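# Set blue spool on a free post, return frame

## Task

Put the blue spool upright and centred on a post that has nothing on it, and place the frame back on its rests. Both must stay where they are with no robot supporting them. Finally open the grippers and move the arms away from the objects.

## Robot and tools

Robots: three identical i2rt Big YAM arms named arm1, arm2 and arm3. Each has six revolute joints, a two-finger gripper and a wrist camera that sits on top of the hand looking toward the fingertips when joints 1 and 6 are at 0 and the hand is level and forward. The hand reaches roughly 1.0 m from the joint-1 axis at full stretch. Two fixed room cameras exist: cam_high and cam_low. Wrist cameras are arm1_cam_wrist, arm2_cam_wrist and arm3_cam_wrist.

Frame: one shared scene frame with its origin on the floor and +z up. The hand point is midway between the fingertips. The hand's z axis runs along the fingers and the fingers close along its y axis. Each arm's foot pose is real but never printed, so hand positions must be inferred from images and the URDF.

execute_actions(actions, cameras): actions is a list holding one action or none. An action is an object keyed by robot name (arm1, arm2, arm3); each robot gets a separate "joints" object. Inside it, every entry is an absolute joint target, not an offset: joint1_rad to joint6_rad in radians, gripper_m in metres as fingertip separation. Any joints or robots omitted keep their earlier targets and may still be pushing. All named motions begin at once and may finish at different moments. Ranges (tolerance for counting as reached in brackets): joint1_rad -2.879 to 2.879 (±0.045), base yaw, positive counter-clockwise seen from above, 0 points the way the foot faces; joint2_rad 0 to 3.141 (±0.14), shoulder, 0 has the upper arm level pointing back, increasing lifts it up and over forward; joint3_rad 0 to 3.019 (±0.09), elbow, 0 folded, increasing opens; joint4_rad -1.692 to 1.57 (±0.055), hand pitch, positive tips fingers up; joint5_rad -1.57 to 1.57 (±0.03), sideways hand swing, positive toward the arm's right; joint6_rad -2.094 to 2.094 (±0.035), hand roll, positive clockwise viewed from behind the hand; gripper_m 0 to 0.093 (±0.003), each finger pad grips with about 50 to 62 N at most. Example: {"arm1": {"joints": {"gripper_m": 0.05}}, "arm2": {"joints": {"joint1_rad": 0.3}}}. Any unknown key or out-of-range number rejects the whole call and nothing moves. cameras is a list of camera names or "all"; omitted or null gives all, [] gives none. An empty actions list just reports state and images. Joints move at different speeds, so the hand can sweep wide between postures.

wait(seconds): 0 to 10; commands nothing new and returns the same kind of report.

zoom_image(camera, region): region is [x0, y0, x1, y1] pixels of that camera's latest full image, top-left origin, at most 504 by 504.

read_manual(section): only "licences"; moves nothing.

finished_scene(scene): pass the number of the current scene; it ends the scene irreversibly and reports success, so only call it once the goal is met and stable. Replying with no tool call also ends everything.

Result lines: joint_positions gives current joint values. The "pictures" line lists cameras in the order of the attached images. joint_status tells how each motion of the last accepted action ended. "off_target" means it stopped short and may still push. After "contact_stop" or "time_out" the joint holds where it stopped, except a timed-out joint may keep pushing toward its target or toward a point no more than 0.375, 0.375, 0.113, 0.225, 0.075, 0.3 rad (joints 1 to 6) from where it is, and will move on if freed; on_its_own lists such joints. on_its_own covers anything the call did not command, and "held at" there is the held target, not the position. "joint command not followed" (often with a "cause:" line) means a self/inter-arm clearance check blocked that arm's joint targets; its gripper target still runs, blocked joints read "not_followed", and the arm may retry them with later actions until given passable targets. A call without an action never prints that line. To relieve a pushing joint, command its reported position. Very small target changes may not move a joint. A joint carrying weight sags after holding.

Collisions: arms do not stop on contact and can press hard. Two robots pressing hard together fails the task and ends the run; a hard hit may too. No state line reports arm-to-arm contact, and the clearance check can react late and ignores fingers, gripper housings and wrist cameras. Objects touching robots do not count. Arms act independently, so one stalled arm does not pause the others.

Motor heat: holding loads or pushing warms motors, even between calls. A MOTOR HOT line appears from 85 °C. At 100 °C an OVER-TEMPERATURE FAULT stops that arm and its gripper until cooled, the arm drops, and unfinished keys show "limit_stop_at_motor_heat"; resend those targets afterwards. Any reported stop skips the rest of the reply's execute_actions, wait and finished_scene calls.

Avoid: dropping the spool or frame, slips, slamming, hard pushing, and knocking anything off the work area or onto the floor, which fails the task. A loose object may occasionally get a brief external nudge, so check the final state before ending. The robot keeps its last command while you think.

Each tool is called after "Call:" by a JSON object that holds its "name" and its "arguments".

## Session

Call:
{"name": "execute_actions", "arguments": {"actions": []}}

Scene clock: 0.00 s.
Motor temperatures (°C, as the motors report them): arm1=[25 35 42 27 27 27] | arm2=[25 29 37 25 26 27] | arm3=[26 31 38 27 27 25]
arm1.joint_positions: joint1_rad=-0.316 joint2_rad=+0.534 joint3_rad=+1.389 joint4_rad=-1.189 joint5_rad=+0.238 joint6_rad=-0.381 gripper_m=+0.095
arm1.joint_status: not commanded
arm1.hand: x=+1.2589 y=+0.1131 z=+1.4272 quat_wxyz=(-0.298, +0.814, -0.058, -0.495) (m; scene frame)
arm2.joint_positions: joint1_rad=+0.403 joint2_rad=+0.557 joint3_rad=+1.386 joint4_rad=-1.459 joint5_rad=+0.225 joint6_rad=-0.034 gripper_m=+0.094
arm2.joint_status: not commanded
arm2.hand: x=-0.5896 y=+1.1198 z=+1.3368 quat_wxyz=(-0.395, -0.298, -0.835, +0.242) (m; scene frame)
arm3.joint_positions: joint1_rad=+0.128 joint2_rad=+0.558 joint3_rad=+1.373 joint4_rad=-1.268 joint5_rad=+0.089 joint6_rad=-0.315 gripper_m=+0.094
arm3.joint_status: not commanded
arm3.hand: x=-0.6357 y=-1.0501 z=+1.3686 quat_wxyz=(-0.490, +0.575, -0.625, -0.197) (m; scene frame)
pictures: arm1_cam_wrist, arm2_cam_wrist, arm3_cam_wrist, cam_high, cam_low
Images, in order (width x height): arm1_cam_wrist 504x504, arm2_cam_wrist 504x504, arm3_cam_wrist 504x504, cam_high 672x504, cam_low 672x504.

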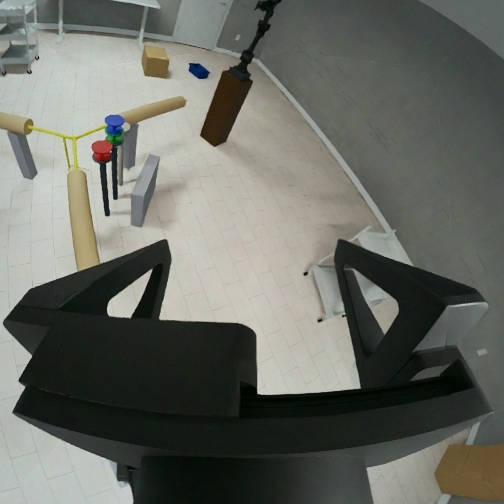

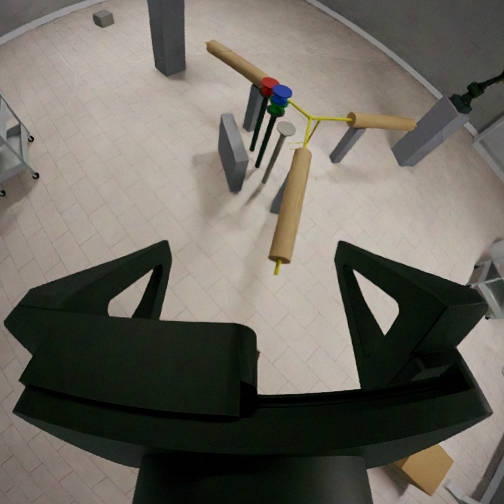

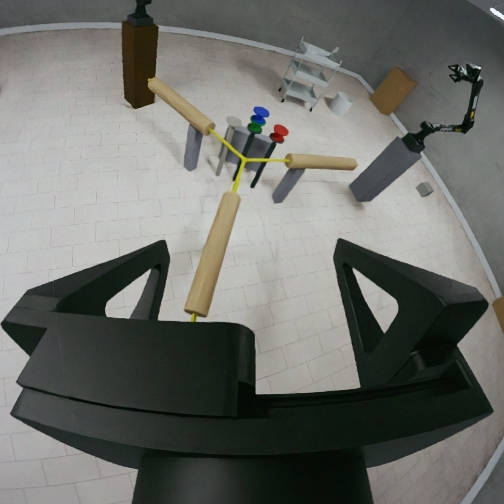

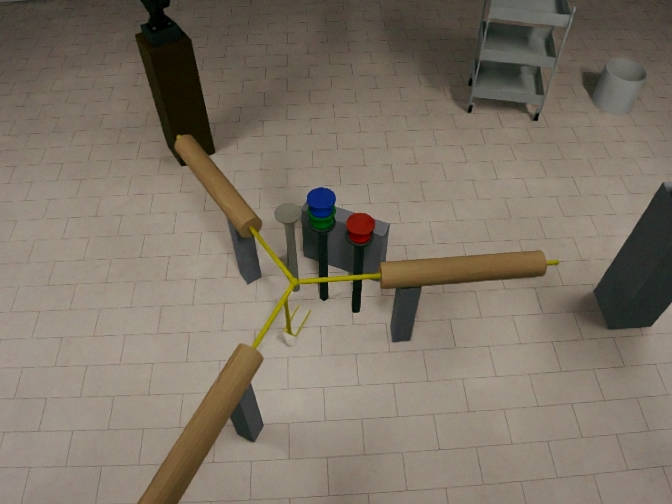

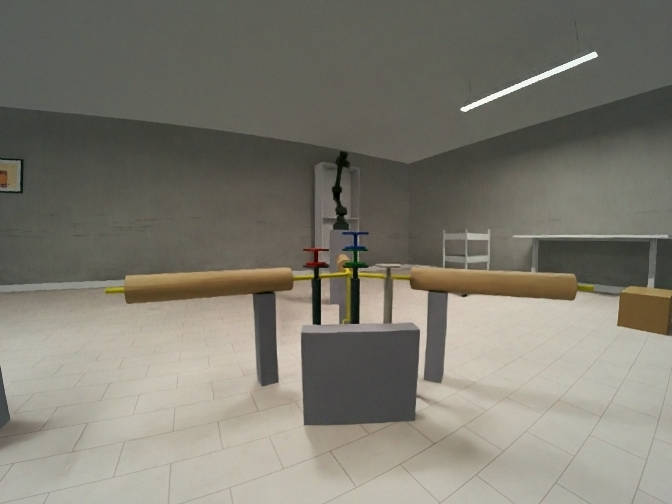

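Call:
{"name": "zoom_image", "arguments": {"camera": "cam_high", "region": [230, 180, 430, 360]}}

Call:
{"name": "zoom_image", "arguments": {"camera": "cam_high", "region": [480, 220, 600, 310]}}

Call:
{"name": "zoom_image", "arguments": {"camera": "cam_high", "region": [140, 100, 260, 190]}}

Call:
{"name": "zoom_image", "arguments": {"camera": "cam_low", "region": [270, 215, 430, 335]}}

Region (230, 180, 430, 360) of cam_high's 672x504 image, scaled by 2.520, with more detail than that image has; it fills the top 454 rows of this view, and the rest is white.

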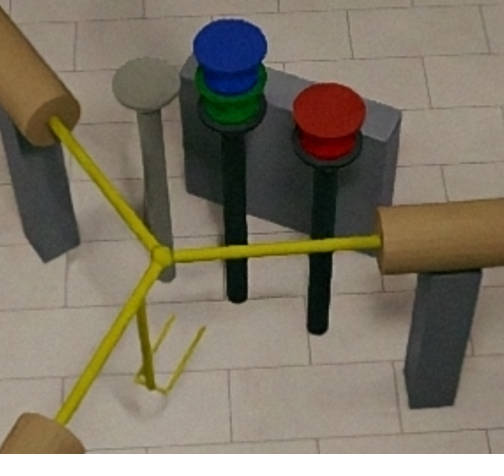

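Region (480, 220, 600, 310) of cam_high's 672x504 image, scaled by 4.200, with more detail than that image has; it fills the top 378 rows of this view, and the rest is white.

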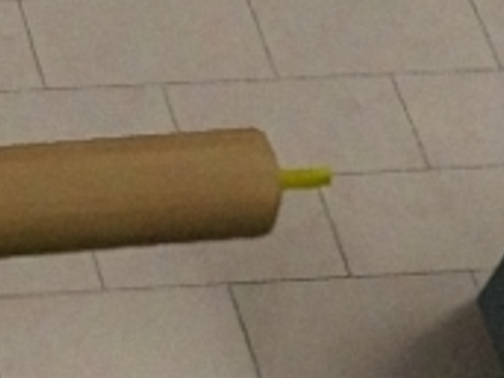

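Region (140, 100, 260, 190) of cam_high's 672x504 image, scaled by 4.200, with more detail than that image has; it fills the top 378 rows of this view, and the rest is white.

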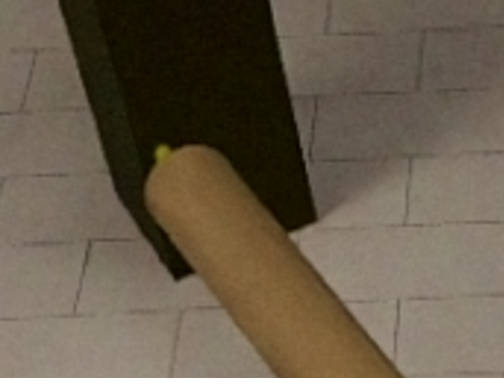

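Region (270, 215, 430, 335) of cam_low's 672x504 image, scaled by 3.150, with more detail than that image has; it fills the top 378 rows of this view, and the rest is white.

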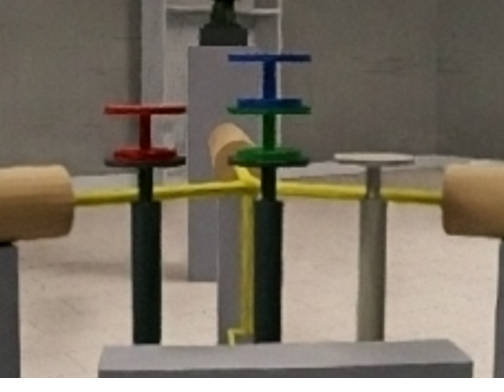

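Call:
{"name": "execute_actions", "arguments": {"actions": [{"arm1":{"joints":{"joint1_rad":0.1295,"joint2_rad":2.405,"joint3_rad":1.175,"joint4_rad":-0.069,"joint5_rad":0.014,"joint6_rad":0.053}},"arm2":{"joints":{"joint1_rad":-0.3887,"joint2_rad":2.314,"joint3_rad":0.981,"joint4_rad":0.015,"joint5_rad":-0.098,"joint6_rad":-0.377}},"arm3":{"joints":{"joint1_rad":-0.002,"joint2_rad":2.285,"joint3_rad":0.558,"joint4_rad":0.428,"joint5_rad":0.004,"joint6_rad":0.015}}}]}}

Scene clock: 103.33 s.
Motor temperatures (°C, as the motors report them): arm1=[25 34 48 27 27 27] | arm2=[25 28 42 25 26 27] | arm3=[26 30 43 27 27 25]
arm1.joint_positions: joint1_rad=+0.132 joint2_rad=+2.415 joint3_rad=+1.170 joint4_rad=-0.087 joint5_rad=+0.015 joint6_rad=+0.045 gripper_m=+0.095
arm1.joint_status: all done
arm1.hand: x=+0.9263 y=-0.0444 z=+0.5612 quat_wxyz=(+0.002, +0.994, +0.021, -0.111) (m; scene frame)
arm2.joint_positions: joint1_rad=-0.396 joint2_rad=+2.318 joint3_rad=+0.976 joint4_rad=+0.002 joint5_rad=-0.094 joint6_rad=-0.368 gripper_m=+0.094
arm2.joint_status: all done
arm2.hand: x=-0.6352 y=+0.7903 z=+0.5637 quat_wxyz=(-0.109, -0.489, -0.863, +0.065) (m; scene frame)
arm3.joint_positions: joint1_rad=+0.005 joint2_rad=+2.281 joint3_rad=+0.563 joint4_rad=+0.415 joint5_rad=+0.007 joint6_rad=+0.005 gripper_m=+0.094
arm3.joint_status: all done
arm3.hand: x=-0.5748 y=-0.9652 z=+0.5666 quat_wxyz=(-0.113, +0.517, -0.846, -0.063) (m; scene frame)
pictures: arm1_cam_wrist, arm2_cam_wrist, arm3_cam_wrist, cam_high, cam_low
Images, in order (width x height): arm1_cam_wrist 504x504, arm2_cam_wrist 504x504, arm3_cam_wrist 504x504, cam_high 672x504, cam_low 672x504.

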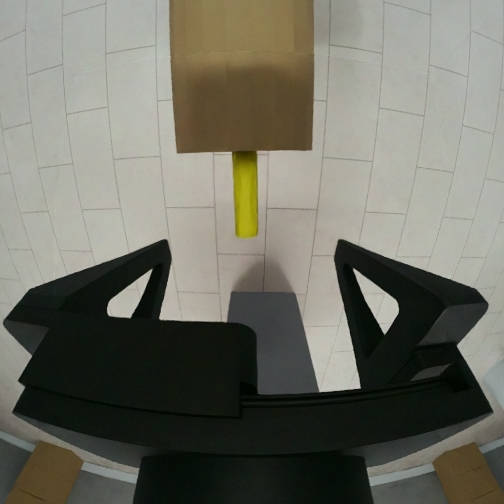

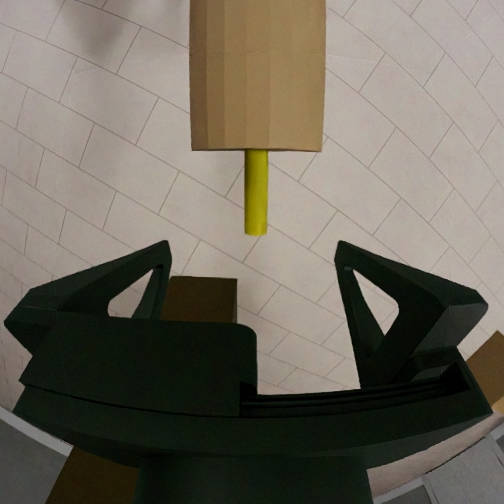

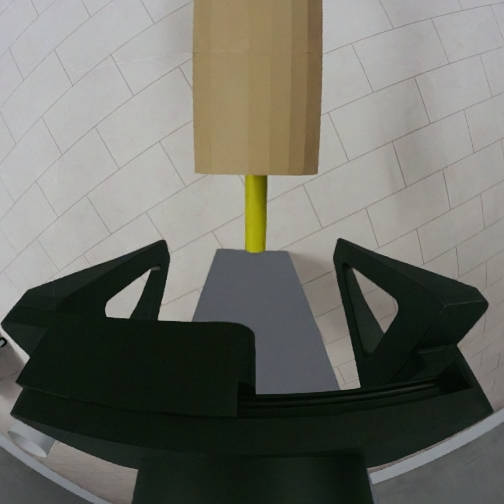

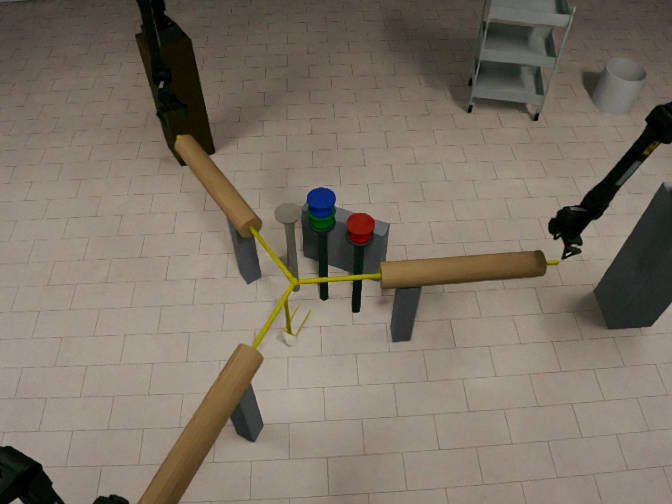

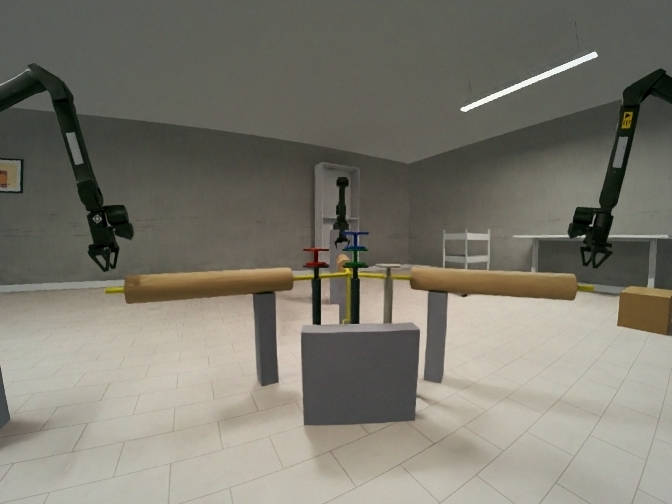

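Call:
{"name": "execute_actions", "arguments": {"actions": [{"arm1":{"joints":{"joint1_rad":0.139,"joint2_rad":2.662,"joint3_rad":1.265,"joint4_rad":-0.045,"joint5_rad":0.017,"joint6_rad":0.071}},"arm2":{"joints":{"joint1_rad":-0.388,"joint2_rad":2.595,"joint3_rad":1.07,"joint4_rad":0.052,"joint5_rad":-0.103,"joint6_rad":-0.389}},"arm3":{"joints":{"joint1_rad":-0.014,"joint2_rad":2.642,"joint3_rad":0.655,"joint4_rad":0.475,"joint5_rad":0.003,"joint6_rad":0.018}}}], "cameras": []}}

Call:
{"name": "execute_actions", "arguments": {"actions": [{"arm1":{"joints":{"joint3_rad":1.359,"joint4_rad":0.040}},"arm2":{"joints":{"joint3_rad":1.158,"joint4_rad":0.143}},"arm3":{"joints":{"joint3_rad":0.740,"joint4_rad":0.606}}}], "cameras": ["arm1_cam_wrist","arm2_cam_wrist","arm3_cam_wrist","cam_low"]}}

Scene clock: 212.70 s.
Motor temperatures (°C, as the motors report them): arm1=[25 40 42 27 27 27] | arm2=[25 31 36 25 26 27] | arm3=[26 31 36 27 27 25]
arm1.joint_positions: joint1_rad=+0.132 joint2_rad=+2.679 joint3_rad=+1.257 joint4_rad=-0.051 joint5_rad=+0.015 joint6_rad=+0.063 gripper_m=+0.095
arm1.joint_status: all done
arm1.hand: x=+0.9866 y=-0.0395 z=+0.4480 quat_wxyz=(-0.003, +0.999, +0.012, -0.041) (m; scene frame)
arm2.joint_positions: joint1_rad=-0.396 joint2_rad=+2.603 joint3_rad=+1.066 joint4_rad=+0.052 joint5_rad=-0.099 joint6_rad=-0.380 gripper_m=+0.094
arm2.joint_status: all done
arm2.hand: x=-0.6439 y=+0.8453 z=+0.4523 quat_wxyz=(-0.065, -0.490, -0.869, +0.007) (m; scene frame)
arm3.joint_positions: joint1_rad=-0.003 joint2_rad=+2.647 joint3_rad=+0.663 joint4_rad=+0.474 joint5_rad=+0.005 joint6_rad=+0.007 gripper_m=+0.094
arm3.joint_status: all done
arm3.hand: x=-0.6099 y=-1.0386 z=+0.4641 quat_wxyz=(-0.025, +0.517, -0.856, -0.010) (m; scene frame)
pictures: none
No camera images: the call's "cameras" was empty. Leave "cameras" out to get every camera's image.

Scene clock: 213.57 s.
Motor temperatures (°C, as the motors report them): arm1=[25 40 42 27 27 27] | arm2=[25 31 36 25 26 27] | arm3=[26 31 36 27 27 25]
arm1.joint_positions: joint1_rad=+0.132 joint2_rad=+2.666 joint3_rad=+1.356 joint4_rad=+0.028 joint5_rad=+0.015 joint6_rad=+0.063 gripper_m=+0.095
arm1.joint_status: all done
arm1.hand: x=+0.9001 y=-0.0471 z=+0.4692 quat_wxyz=(+0.004, +0.991, +0.011, -0.136) (m; scene frame)
arm2.joint_positions: joint1_rad=-0.396 joint2_rad=+2.595 joint3_rad=+1.161 joint4_rad=+0.136 joint5_rad=-0.099 joint6_rad=-0.380 gripper_m=+0.094
arm2.joint_status: all done
arm2.hand: x=-0.6305 y=+0.7632 z=+0.4674 quat_wxyz=(-0.123, -0.481, -0.864, +0.080) (m; scene frame)
arm3.joint_positions: joint1_rad=-0.003 joint2_rad=+2.639 joint3_rad=+0.742 joint4_rad=+0.595 joint5_rad=+0.005 joint6_rad=+0.007 gripper_m=+0.094
arm3.joint_status: all done
arm3.hand: x=-0.5727 y=-0.9665 z=+0.4628 quat_wxyz=(-0.114, +0.513, -0.849, -0.064) (m; scene frame)
pictures: arm1_cam_wrist, arm2_cam_wrist, arm3_cam_wrist, cam_low
Images, in order (width x height): arm1_cam_wrist 504x504, arm2_cam_wrist 504x504, arm3_cam_wrist 504x504, cam_low 672x504.

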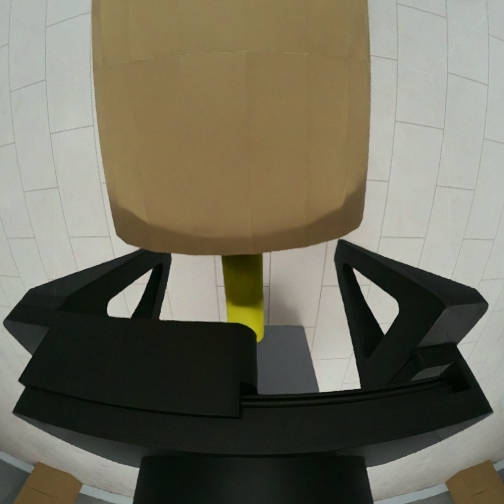

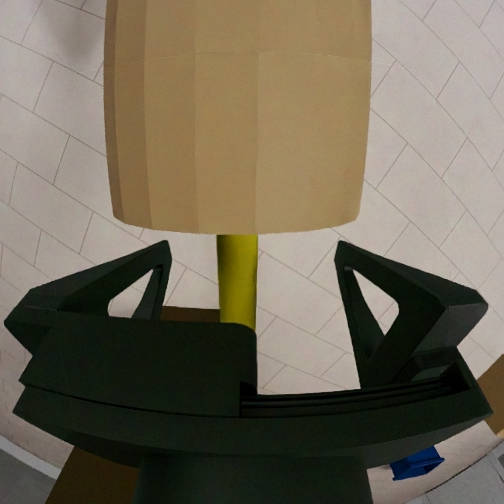

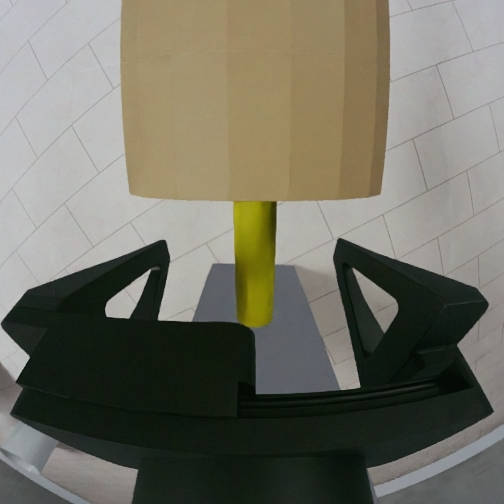

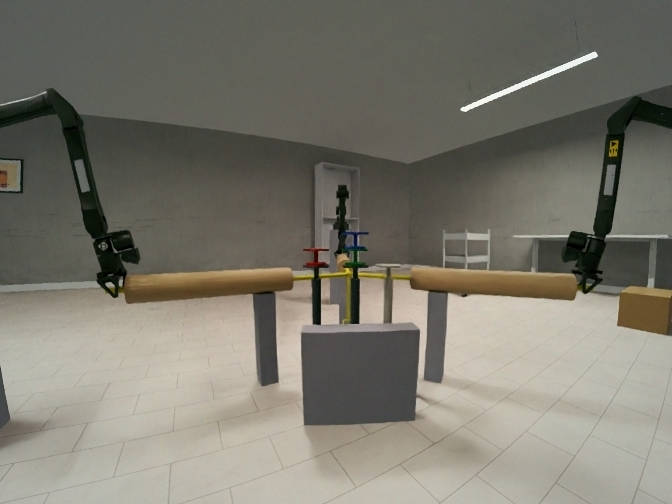

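Call:
{"name": "execute_actions", "arguments": {"actions": [{"arm1":{"joints":{"joint1_rad":0.148,"joint2_rad":2.676,"joint3_rad":1.335,"joint4_rad":0.023}},"arm2":{"joints":{"joint1_rad":-0.384,"joint2_rad":2.603,"joint3_rad":1.136,"joint4_rad":0.128}},"arm3":{"joints":{"joint3_rad":0.730}}}], "cameras": ["arm1_cam_wrist","arm2_cam_wrist","arm3_cam_wrist"]}}

Scene clock: 220.53 s.
Motor temperatures (°C, as the motors report them): arm1=[25 40 42 27 27 27] | arm2=[25 31 36 25 26 27] | arm3=[26 31 36 27 27 25]
arm1.joint_positions: joint1_rad=+0.142 joint2_rad=+2.666 joint3_rad=+1.341 joint4_rad=+0.028 joint5_rad=+0.015 joint6_rad=+0.063 gripper_m=+0.095
arm1.joint_status: all done
arm1.hand: x=+0.9098 y=-0.0517 z=+0.4669 quat_wxyz=(+0.005, +0.992, +0.016, -0.128) (m; scene frame)
arm2.joint_positions: joint1_rad=-0.393 joint2_rad=+2.595 joint3_rad=+1.135 joint4_rad=+0.136 joint5_rad=-0.099 joint6_rad=-0.380 gripper_m=+0.094
arm2.joint_status: all done
arm2.hand: x=-0.6314 y=+0.7792 z=+0.4645 quat_wxyz=(-0.115, -0.481, -0.866, +0.070) (m; scene frame)
arm3.joint_positions: joint1_rad=-0.003 joint2_rad=+2.639 joint3_rad=+0.742 joint4_rad=+0.595 joint5_rad=+0.005 joint6_rad=+0.007 gripper_m=+0.094
arm3.joint_status: all done
arm3.hand: x=-0.5727 y=-0.9665 z=+0.4628 quat_wxyz=(-0.114, +0.513, -0.849, -0.064) (m; scene frame)
pictures: arm1_cam_wrist, arm2_cam_wrist, arm3_cam_wrist
Images, in order (width x height): arm1_cam_wrist 504x504, arm2_cam_wrist 504x504, arm3_cam_wrist 504x504.

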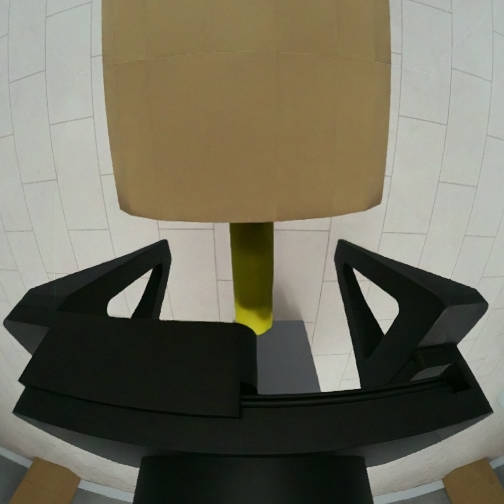

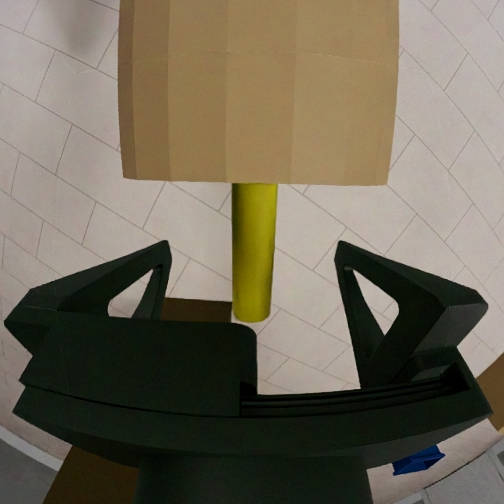

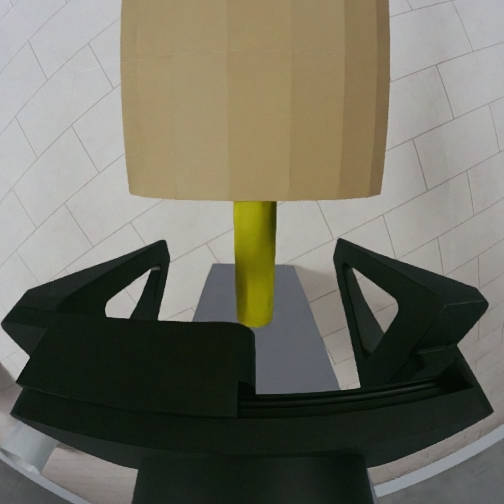

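Call:
{"name": "execute_actions", "arguments": {"actions": [{"arm1":{"joints":{"joint2_rad":2.686,"gripper_m":0.0}},"arm2":{"joints":{"joint2_rad":2.595,"joint4_rad":0.136,"gripper_m":0.0}},"arm3":{"joints":{"joint3_rad":0.742,"gripper_m":0.0}}}], "cameras": ["arm1_cam_wrist","arm2_cam_wrist","arm3_cam_wrist"]}}

Scene clock: 235.60 s.
Motor temperatures (°C, as the motors report them): arm1=[25 40 41 27 27 27] | arm2=[25 31 35 25 26 27] | arm3=[26 31 36 27 27 25]
arm1.joint_positions: joint1_rad=+0.142 joint2_rad=+2.666 joint3_rad=+1.341 joint4_rad=+0.028 joint5_rad=+0.015 joint6_rad=+0.053 gripper_m=+0.019
arm1.joint_status: gripper_m off_target (ended at +0.019, target +0.000); the others done
arm1.hand: x=+0.9101 y=-0.0520 z=+0.4667 quat_wxyz=(+0.004, +0.992, +0.022, -0.128) (m; scene frame)
arm2.joint_positions: joint1_rad=-0.392 joint2_rad=+2.595 joint3_rad=+1.135 joint4_rad=+0.136 joint5_rad=-0.101 joint6_rad=-0.373 gripper_m=+0.018
arm2.joint_status: gripper_m off_target (ended at +0.018, target +0.000); the others done
arm2.hand: x=-0.6309 y=+0.7794 z=+0.4645 quat_wxyz=(-0.116, -0.484, -0.865, +0.069) (m; scene frame)
arm3.joint_positions: joint1_rad=-0.004 joint2_rad=+2.639 joint3_rad=+0.742 joint4_rad=+0.595 joint5_rad=+0.008 joint6_rad=+0.008 gripper_m=+0.019
arm3.joint_status: gripper_m off_target (ended at +0.019, target +0.000); the others done
arm3.hand: x=-0.5719 y=-0.9669 z=+0.4628 quat_wxyz=(-0.114, +0.511, -0.849, -0.063) (m; scene frame)
pictures: arm1_cam_wrist, arm2_cam_wrist, arm3_cam_wrist
Images, in order (width x height): arm1_cam_wrist 504x504, arm2_cam_wrist 504x504, arm3_cam_wrist 504x504.

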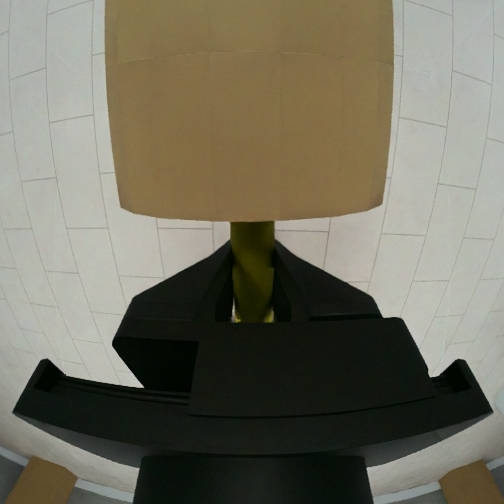

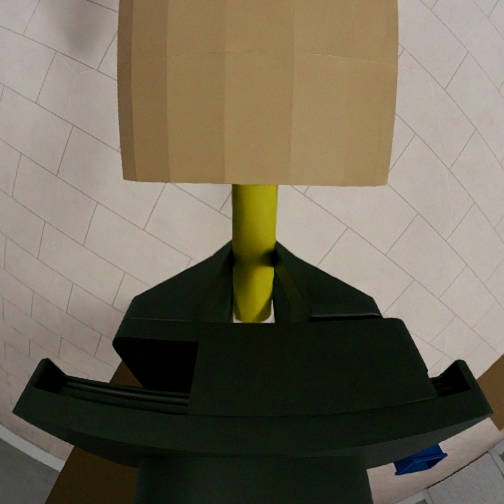

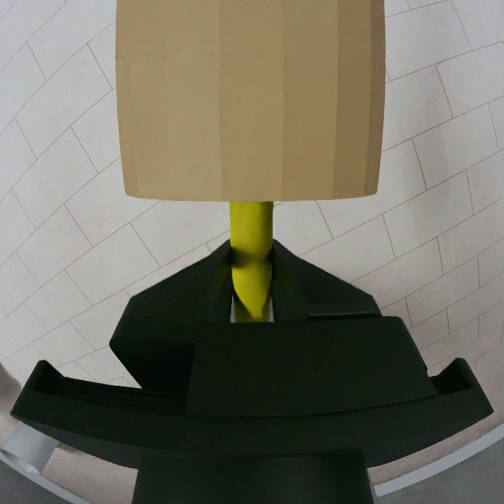

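Call:
{"name": "execute_actions", "arguments": {"actions": [{"arm1":{"joints":{"joint1_rad":0.142,"joint2_rad":2.385,"joint3_rad":1.201,"joint4_rad":-0.078,"joint5_rad":0.015,"joint6_rad":0.053}},"arm2":{"joints":{"joint1_rad":-0.393,"joint2_rad":2.300,"joint3_rad":1.009,"joint4_rad":-0.001,"joint5_rad":-0.101,"joint6_rad":-0.373}},"arm3":{"joints":{"joint1_rad":-0.004,"joint2_rad":2.281,"joint3_rad":0.561,"joint4_rad":0.424,"joint5_rad":0.008,"joint6_rad":0.008}}}], "cameras": ["cam_low"]}}

Scene clock: 323.43 s.
Motor temperatures (°C, as the motors report them): arm1=[25 41 40 27 27 27] | arm2=[25 32 34 25 26 27] | arm3=[26 31 34 27 27 25]
arm1.joint_positions: joint1_rad=+0.144 joint2_rad=+2.415 joint3_rad=+1.197 joint4_rad=-0.075 joint5_rad=+0.013 joint6_rad=+0.047 gripper_m=+0.019
arm1.joint_status: all done
arm1.hand: x=+0.9077 y=-0.0532 z=+0.5670 quat_wxyz=(+0.005, +0.991, +0.025, -0.130) (m; scene frame)
arm2.joint_positions: joint1_rad=-0.397 joint2_rad=+2.320 joint3_rad=+1.001 joint4_rad=-0.002 joint5_rad=-0.098 joint6_rad=-0.372 gripper_m=+0.018
arm2.joint_status: all done
arm2.hand: x=-0.6329 y=+0.7772 z=+0.5666 quat_wxyz=(-0.116, -0.486, -0.863, +0.071) (m; scene frame)
arm3.joint_positions: joint1_rad=-0.004 joint2_rad=+2.297 joint3_rad=+0.563 joint4_rad=+0.430 joint5_rad=+0.008 joint6_rad=+0.008 gripper_m=+0.019
arm3.joint_status: all done
arm3.hand: x=-0.5730 y=-0.9684 z=+0.5627 quat_wxyz=(-0.113, +0.511, -0.850, -0.063) (m; scene frame)
pictures: cam_low
Images, in order (width x height): cam_low 672x504.

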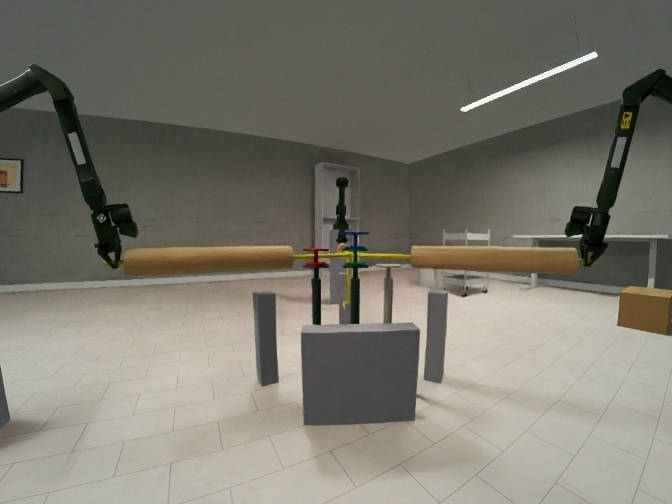

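Call:
{"name": "execute_actions", "arguments": {"actions": [{"arm1":{"joints":{"joint2_rad":2.137,"joint3_rad":1.118,"joint4_rad":-0.243}},"arm2":{"joints":{"joint2_rad":2.036,"joint3_rad":0.943,"joint4_rad":-0.202}},"arm3":{"joints":{"joint2_rad":1.871,"joint3_rad":0.474,"joint4_rad":0.110}}}], "cameras": []}}

Call:
{"name": "execute_actions", "arguments": {"actions": [{"arm1":{"joints":{"joint1_rad":0.026,"joint2_rad":1.868,"joint3_rad":1.024,"joint4_rad":-0.417,"joint5_rad":-0.017,"joint6_rad":-0.059}},"arm2":{"joints":{"joint1_rad":-0.306,"joint2_rad":1.703,"joint3_rad":0.808,"joint4_rad":-0.395,"joint5_rad":-0.078,"joint6_rad":-0.286}},"arm3":{"joints":{"joint1_rad":0.004,"joint2_rad":1.592,"joint3_rad":0.684,"joint4_rad":-0.342,"joint5_rad":0.0095,"joint6_rad":0.015}}}], "cameras": ["cam_low","cam_high"]}}

Scene clock: 336.10 s.
Motor temperatures (°C, as the motors report them): arm1=[25 42 40 27 27 27] | arm2=[25 32 34 25 26 27] | arm3=[26 31 34 27 27 25]
arm1.joint_positions: joint1_rad=+0.143 joint2_rad=+2.163 joint3_rad=+1.110 joint4_rad=-0.243 joint5_rad=+0.014 joint6_rad=+0.047 gripper_m=+0.019
arm1.joint_status: all done
arm1.hand: x=+0.9096 y=-0.0520 z=+0.6690 quat_wxyz=(+0.004, +0.991, +0.025, -0.129) (m; scene frame)
arm2.joint_positions: joint1_rad=-0.396 joint2_rad=+2.052 joint3_rad=+0.932 joint4_rad=-0.203 joint5_rad=-0.100 joint6_rad=-0.370 gripper_m=+0.018
arm2.joint_status: all done
arm2.hand: x=-0.6318 y=+0.7793 z=+0.6660 quat_wxyz=(-0.116, -0.486, -0.863, +0.070) (m; scene frame)
arm3.joint_positions: joint1_rad=-0.004 joint2_rad=+1.888 joint3_rad=+0.473 joint4_rad=+0.113 joint5_rad=+0.008 joint6_rad=+0.008 gripper_m=+0.019
arm3.joint_status: all done
arm3.hand: x=-0.5720 y=-0.9656 z=+0.6631 quat_wxyz=(-0.114, +0.511, -0.849, -0.063) (m; scene frame)
pictures: none
No camera images: the call's "cameras" was empty. Leave "cameras" out to get every camera's image.

Scene clock: 337.23 s.
Motor temperatures (°C, as the motors report them): arm1=[25 42 40 27 27 27] | arm2=[25 32 34 25 26 27] | arm3=[26 31 34 27 27 25]
arm1.joint_positions: joint1_rad=+0.022 joint2_rad=+1.889 joint3_rad=+1.010 joint4_rad=-0.421 joint5_rad=-0.017 joint6_rad=-0.072 gripper_m=+0.019
arm1.joint_status: all done
arm1.hand: x=+0.9368 y=+0.0085 z=+0.7690 quat_wxyz=(+0.003, +0.992, +0.026, -0.127) (m; scene frame)
arm2.joint_positions: joint1_rad=-0.306 joint2_rad=+1.717 joint3_rad=+0.790 joint4_rad=-0.395 joint5_rad=-0.077 joint6_rad=-0.283 gripper_m=+0.018
arm2.joint_status: all done
arm2.hand: x=-0.6054 y=+0.8379 z=+0.7638 quat_wxyz=(-0.114, -0.487, -0.864, +0.068) (m; scene frame)
arm3.joint_positions: joint1_rad=+0.000 joint2_rad=+1.600 joint3_rad=+0.646 joint4_rad=-0.324 joint5_rad=+0.006 joint6_rad=+0.009 gripper_m=+0.019
arm3.joint_status: all done
arm3.hand: x=-0.5444 y=-0.9073 z=+0.7678 quat_wxyz=(-0.123, +0.512, -0.847, -0.070) (m; scene frame)
pictures: cam_high, cam_low
Images, in order (width x height): cam_high 672x504, cam_low 672x504.

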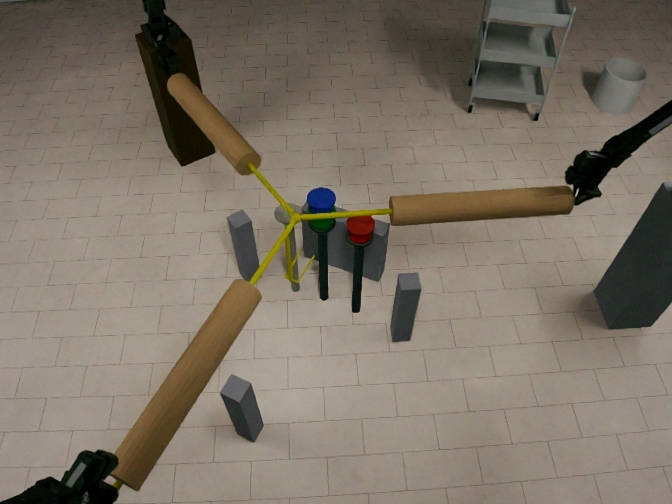

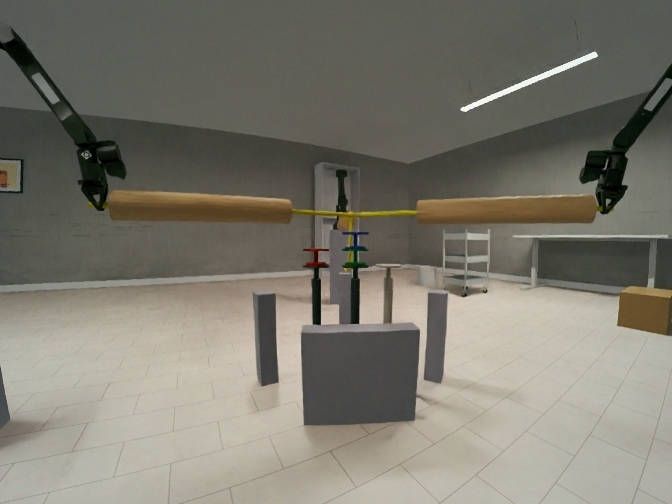

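Call:
{"name": "execute_actions", "arguments": {"actions": [{"arm1":{"joints":{"joint1_rad":-0.046,"joint2_rad":1.693,"joint3_rad":1.026,"joint4_rad":-0.589,"joint5_rad":-0.038,"joint6_rad":-0.133}},"arm2":{"joints":{"joint1_rad":-0.244,"joint2_rad":1.468,"joint3_rad":0.793,"joint4_rad":-0.604,"joint5_rad":-0.062,"joint6_rad":-0.225}},"arm3":{"joints":{"joint1_rad":0.006,"joint2_rad":1.504,"joint3_rad":0.862,"joint4_rad":-0.620,"joint5_rad":0.010,"joint6_rad":0.016}}}], "cameras": []}}

Call:
{"name": "execute_actions", "arguments": {"actions": [{"arm1":{"joints":{"joint1_rad":-0.121,"joint2_rad":1.550,"joint3_rad":1.100,"joint4_rad":-0.782,"joint5_rad":-0.058,"joint6_rad":-0.205}},"arm2":{"joints":{"joint1_rad":-0.176,"joint2_rad":1.275,"joint3_rad":0.858,"joint4_rad":-0.834,"joint5_rad":-0.044,"joint6_rad":-0.159}},"arm3":{"joints":{"joint1_rad":0.008,"joint2_rad":1.468,"joint3_rad":1.058,"joint4_rad":-0.845,"joint5_rad":0.011,"joint6_rad":0.018}}}], "cameras": ["cam_low","cam_high"]}}

Call:
{"name": "zoom_image", "arguments": {"camera": "cam_low", "region": [290, 200, 410, 290]}}

Call:
{"name": "zoom_image", "arguments": {"camera": "cam_high", "region": [250, 140, 400, 280]}}

Scene clock: 374.83 s.
Motor temperatures (°C, as the motors report them): arm1=[25 41 43 27 27 27] | arm2=[25 31 36 25 26 27] | arm3=[26 31 38 27 27 25]
arm1.joint_positions: joint1_rad=-0.051 joint2_rad=+1.714 joint3_rad=+1.010 joint4_rad=-0.595 joint5_rad=-0.036 joint6_rad=-0.141 gripper_m=+0.019
arm1.joint_status: all done
arm1.hand: x=+0.9513 y=+0.0416 z=+0.8427 quat_wxyz=(+0.003, +0.991, +0.025, -0.128) (m; scene frame)
arm2.joint_positions: joint1_rad=-0.248 joint2_rad=+1.479 joint3_rad=+0.773 joint4_rad=-0.604 joint5_rad=-0.061 joint6_rad=-0.228 gripper_m=+0.018
arm2.joint_status: all done
arm2.hand: x=-0.5912 y=+0.8697 z=+0.8402 quat_wxyz=(-0.116, -0.486, -0.864, +0.071) (m; scene frame)
arm3.joint_positions: joint1_rad=+0.002 joint2_rad=+1.516 joint3_rad=+0.814 joint4_rad=-0.598 joint5_rad=+0.006 joint6_rad=+0.010 gripper_m=+0.019
arm3.joint_status: all done
arm3.hand: x=-0.5299 y=-0.8763 z=+0.8364 quat_wxyz=(-0.114, +0.513, -0.848, -0.065) (m; scene frame)
pictures: none
No camera images: the call's "cameras" was empty. Leave "cameras" out to get every camera's image.

Scene clock: 375.87 s.
Motor temperatures (°C, as the motors report them): arm1=[25 41 43 27 27 27] | arm2=[25 31 37 25 26 27] | arm3=[26 31 39 27 27 25]
arm1.joint_positions: joint1_rad=-0.126 joint2_rad=+1.566 joint3_rad=+1.040 joint4_rad=-0.769 joint5_rad=-0.052 joint6_rad=-0.214 gripper_m=+0.019
arm1.joint_status: all done
arm1.hand: x=+0.9694 y=+0.0735 z=+0.9124 quat_wxyz=(+0.000, +0.991, +0.025, -0.131) (m; scene frame)
arm2.joint_positions: joint1_rad=-0.176 joint2_rad=+1.286 joint3_rad=+0.808 joint4_rad=-0.824 joint5_rad=-0.049 joint6_rad=-0.157 gripper_m=+0.018
arm2.joint_status: all done
arm2.hand: x=-0.5739 y=+0.9024 z=+0.9113 quat_wxyz=(-0.120, -0.486, -0.863, +0.069) (m; scene frame)
arm3.joint_positions: joint1_rad=+0.003 joint2_rad=+1.478 joint3_rad=+1.005 joint4_rad=-0.825 joint5_rad=+0.009 joint6_rad=+0.012 gripper_m=+0.019
arm3.joint_status: all done
arm3.hand: x=-0.5140 y=-0.8452 z=+0.9102 quat_wxyz=(-0.115, +0.512, -0.848, -0.064) (m; scene frame)
pictures: cam_high, cam_low
Images, in order (width x height): cam_high 672x504, cam_low 672x504.

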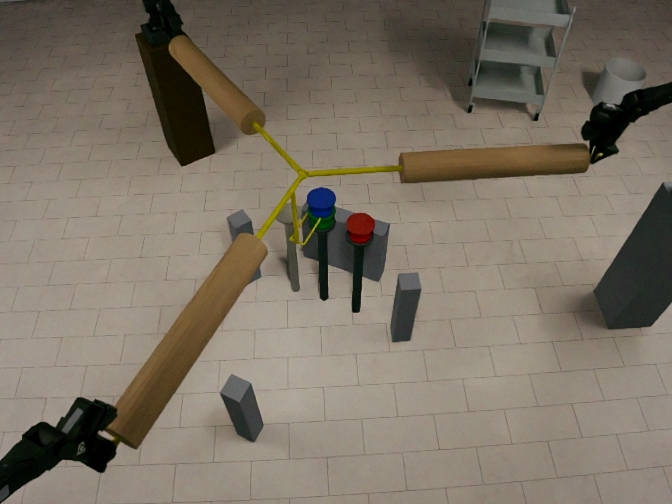

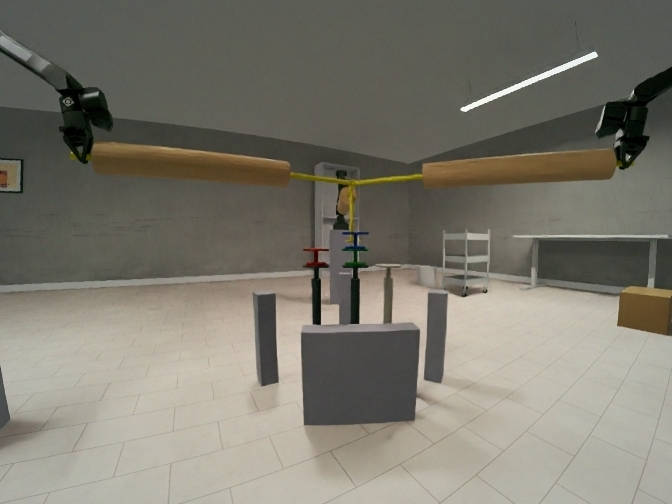

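Region (290, 200, 410, 290) of cam_low's 672x504 image, scaled by 4.200, with more detail than that image has; it fills the top 378 rows of this view, and the rest is white.

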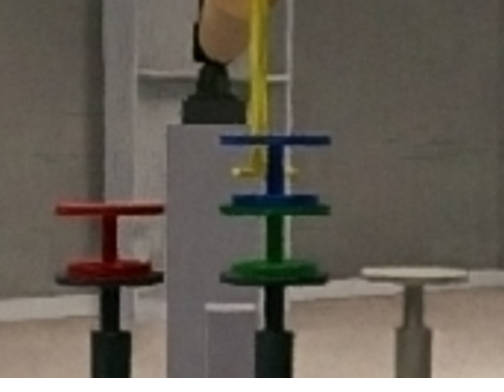

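Region (250, 140, 400, 280) of cam_high's 672x504 image, scaled by 3.360, with more detail than that image has; it fills the top 470 rows of this view, and the rest is white.

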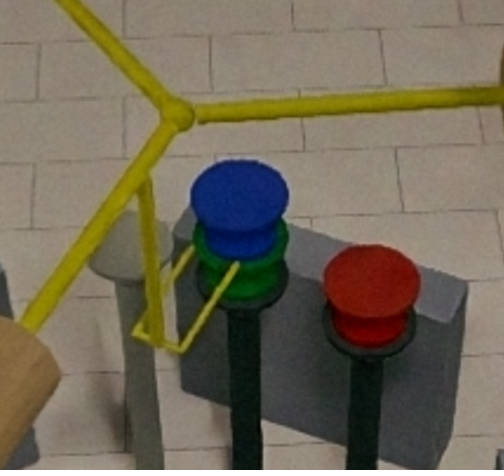

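Call:
{"name": "execute_actions", "arguments": {"actions": [{"arm1":{"joints":{"joint1_rad":-0.266,"joint2_rad":1.527,"joint3_rad":1.041,"joint4_rad":-0.792,"joint5_rad":-0.097,"joint6_rad":-0.348}},"arm2":{"joints":{"joint1_rad":-0.017,"joint2_rad":1.158,"joint3_rad":0.740,"joint4_rad":-0.857,"joint5_rad":-0.003,"joint6_rad":-0.006}},"arm3":{"joints":{"joint1_rad":0.016,"joint2_rad":1.628,"joint3_rad":1.254,"joint4_rad":-0.875,"joint5_rad":0.012,"joint6_rad":0.023}}}], "cameras": ["cam_low","cam_high"]}}

Call:
{"name": "zoom_image", "arguments": {"camera": "cam_low", "region": [290, 200, 410, 290]}}

Call:
{"name": "zoom_image", "arguments": {"camera": "cam_high", "region": [250, 140, 400, 280]}}

Scene clock: 428.13 s.
Motor temperatures (°C, as the motors report them): arm1=[25 40 52 27 27 27] | arm2=[25 30 44 25 26 27] | arm3=[26 31 46 27 27 25]
arm1.joint_positions: joint1_rad=-0.276 joint2_rad=+1.566 joint3_rad=+1.029 joint4_rad=-0.787 joint5_rad=-0.092 joint6_rad=-0.360 gripper_m=+0.019
arm1.joint_status: all done
arm1.hand: x=+0.9918 y=+0.1351 z=+0.9080 quat_wxyz=(+0.004, +0.992, +0.026, -0.123) (m; scene frame)
arm2.joint_positions: joint1_rad=-0.020 joint2_rad=+1.173 joint3_rad=+0.714 joint4_rad=-0.858 joint5_rad=-0.007 joint6_rad=-0.008 gripper_m=+0.018
arm2.joint_status: all done
arm2.hand: x=-0.5491 y=+0.9632 z=+0.9091 quat_wxyz=(-0.111, -0.486, -0.864, +0.065) (m; scene frame)
arm3.joint_positions: joint1_rad=+0.015 joint2_rad=+1.645 joint3_rad=+1.197 joint4_rad=-0.861 joint5_rad=+0.009 joint6_rad=+0.022 gripper_m=+0.019
arm3.joint_status: all done
arm3.hand: x=-0.4905 y=-0.7847 z=+0.9066 quat_wxyz=(-0.110, +0.514, -0.848, -0.063) (m; scene frame)
pictures: cam_high, cam_low
Images, in order (width x height): cam_high 672x504, cam_low 672x504.

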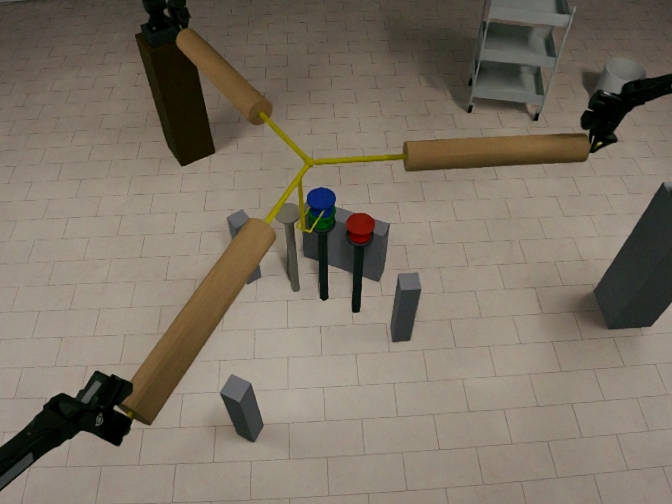

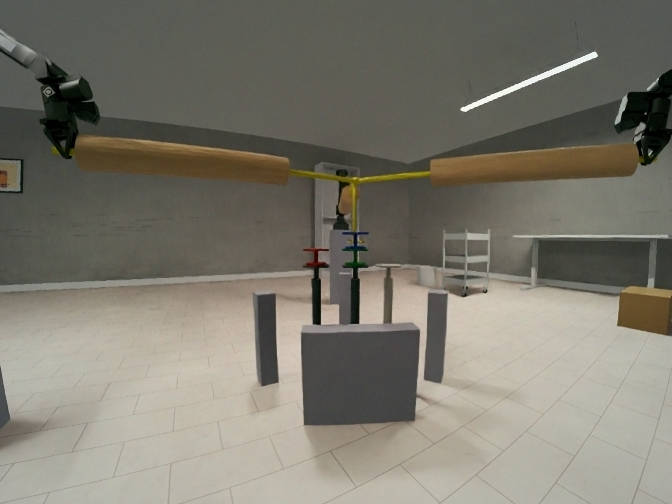

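Region (290, 200, 410, 290) of cam_low's 672x504 image, scaled by 4.200, with more detail than that image has; it fills the top 378 rows of this view, and the rest is white.

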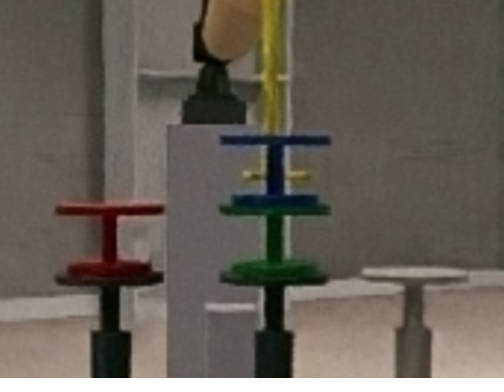

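Region (250, 140, 400, 280) of cam_high's 672x504 image, scaled by 3.360, with more detail than that image has; it fills the top 470 rows of this view, and the rest is white.

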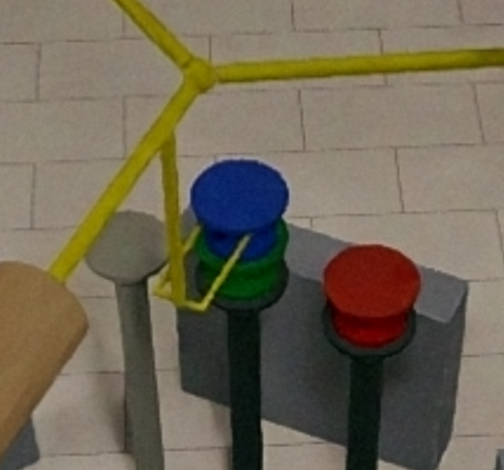

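Call:
{"name": "execute_actions", "arguments": {"actions": [{"arm1":{"joints":{"joint1_rad":-0.378,"joint2_rad":1.511,"joint3_rad":1.017,"joint4_rad":-0.802,"joint5_rad":-0.128,"joint6_rad":-0.462}},"arm2":{"joints":{"joint1_rad":0.141,"joint2_rad":1.084,"joint3_rad":0.696,"joint4_rad":-0.878,"joint5_rad":0.040,"joint6_rad":0.144}},"arm3":{"joints":{"joint1_rad":0.003,"joint2_rad":1.740,"joint3_rad":1.416,"joint4_rad":-0.915,"joint5_rad":0.011,"joint6_rad":0.020}}}], "cameras": ["cam_low","cam_high"]}}

Call:
{"name": "zoom_image", "arguments": {"camera": "cam_low", "region": [290, 200, 410, 290]}}

Call:
{"name": "zoom_image", "arguments": {"camera": "cam_high", "region": [250, 140, 400, 280]}}

Scene clock: 443.83 s.
Motor temperatures (°C, as the motors report them): arm1=[25 40 49 27 27 27] | arm2=[25 30 43 25 26 27] | arm3=[26 32 47 27 27 25]
arm1.joint_positions: joint1_rad=-0.385 joint2_rad=+1.557 joint3_rad=+1.011 joint4_rad=-0.790 joint5_rad=-0.121 joint6_rad=-0.467 gripper_m=+0.019
arm1.joint_status: all done
arm1.hand: x=+1.0151 y=+0.1760 z=+0.9057 quat_wxyz=(+0.005, +0.992, +0.026, -0.123) (m; scene frame)
arm2.joint_positions: joint1_rad=+0.139 joint2_rad=+1.103 joint3_rad=+0.671 joint4_rad=-0.880 joint5_rad=+0.033 joint6_rad=+0.147 gripper_m=+0.018
arm2.joint_status: all done
arm2.hand: x=-0.5233 y=+1.0060 z=+0.9115 quat_wxyz=(-0.115, -0.486, -0.864, +0.066) (m; scene frame)
arm3.joint_positions: joint1_rad=+0.014 joint2_rad=+1.755 joint3_rad=+1.350 joint4_rad=-0.904 joint5_rad=+0.009 joint6_rad=+0.022 gripper_m=+0.019
arm3.joint_status: all done
arm3.hand: x=-0.4687 y=-0.7425 z=+0.9086 quat_wxyz=(-0.110, +0.513, -0.849, -0.062) (m; scene frame)
pictures: cam_high, cam_low
Images, in order (width x height): cam_high 672x504, cam_low 672x504.

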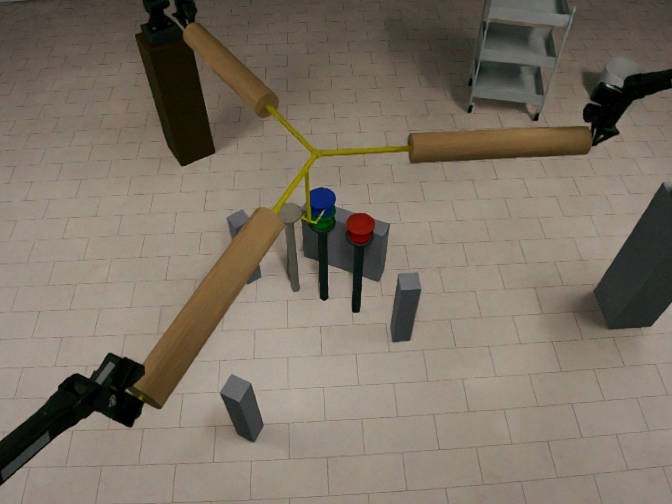

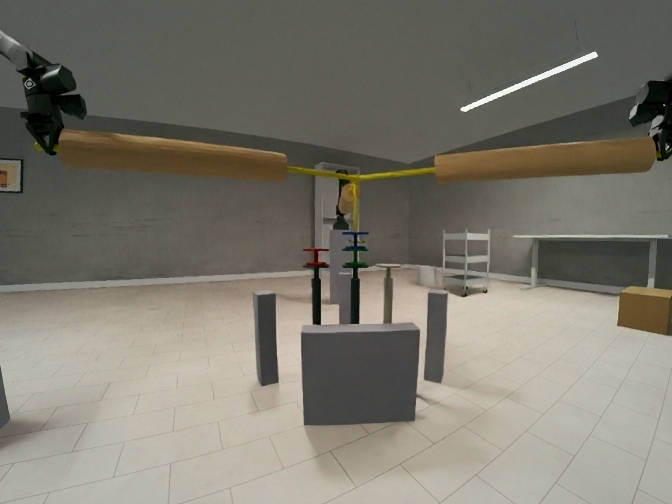

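Region (290, 200, 410, 290) of cam_low's 672x504 image, scaled by 4.200, with more detail than that image has; it fills the top 378 rows of this view, and the rest is white.

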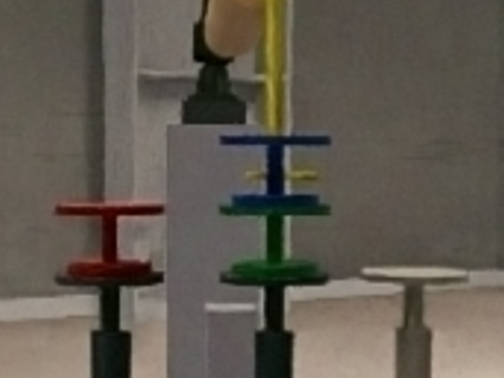

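Region (250, 140, 400, 280) of cam_high's 672x504 image, scaled by 3.360, with more detail than that image has; it fills the top 470 rows of this view, and the rest is white.

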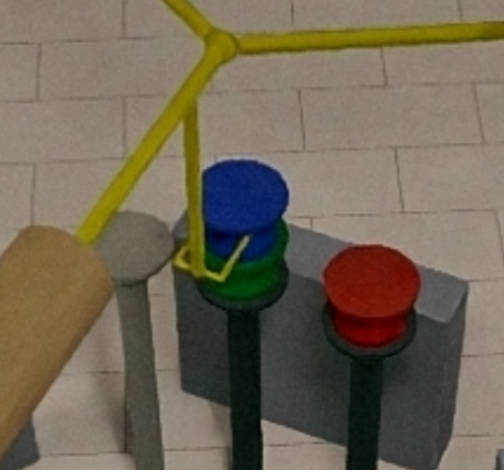

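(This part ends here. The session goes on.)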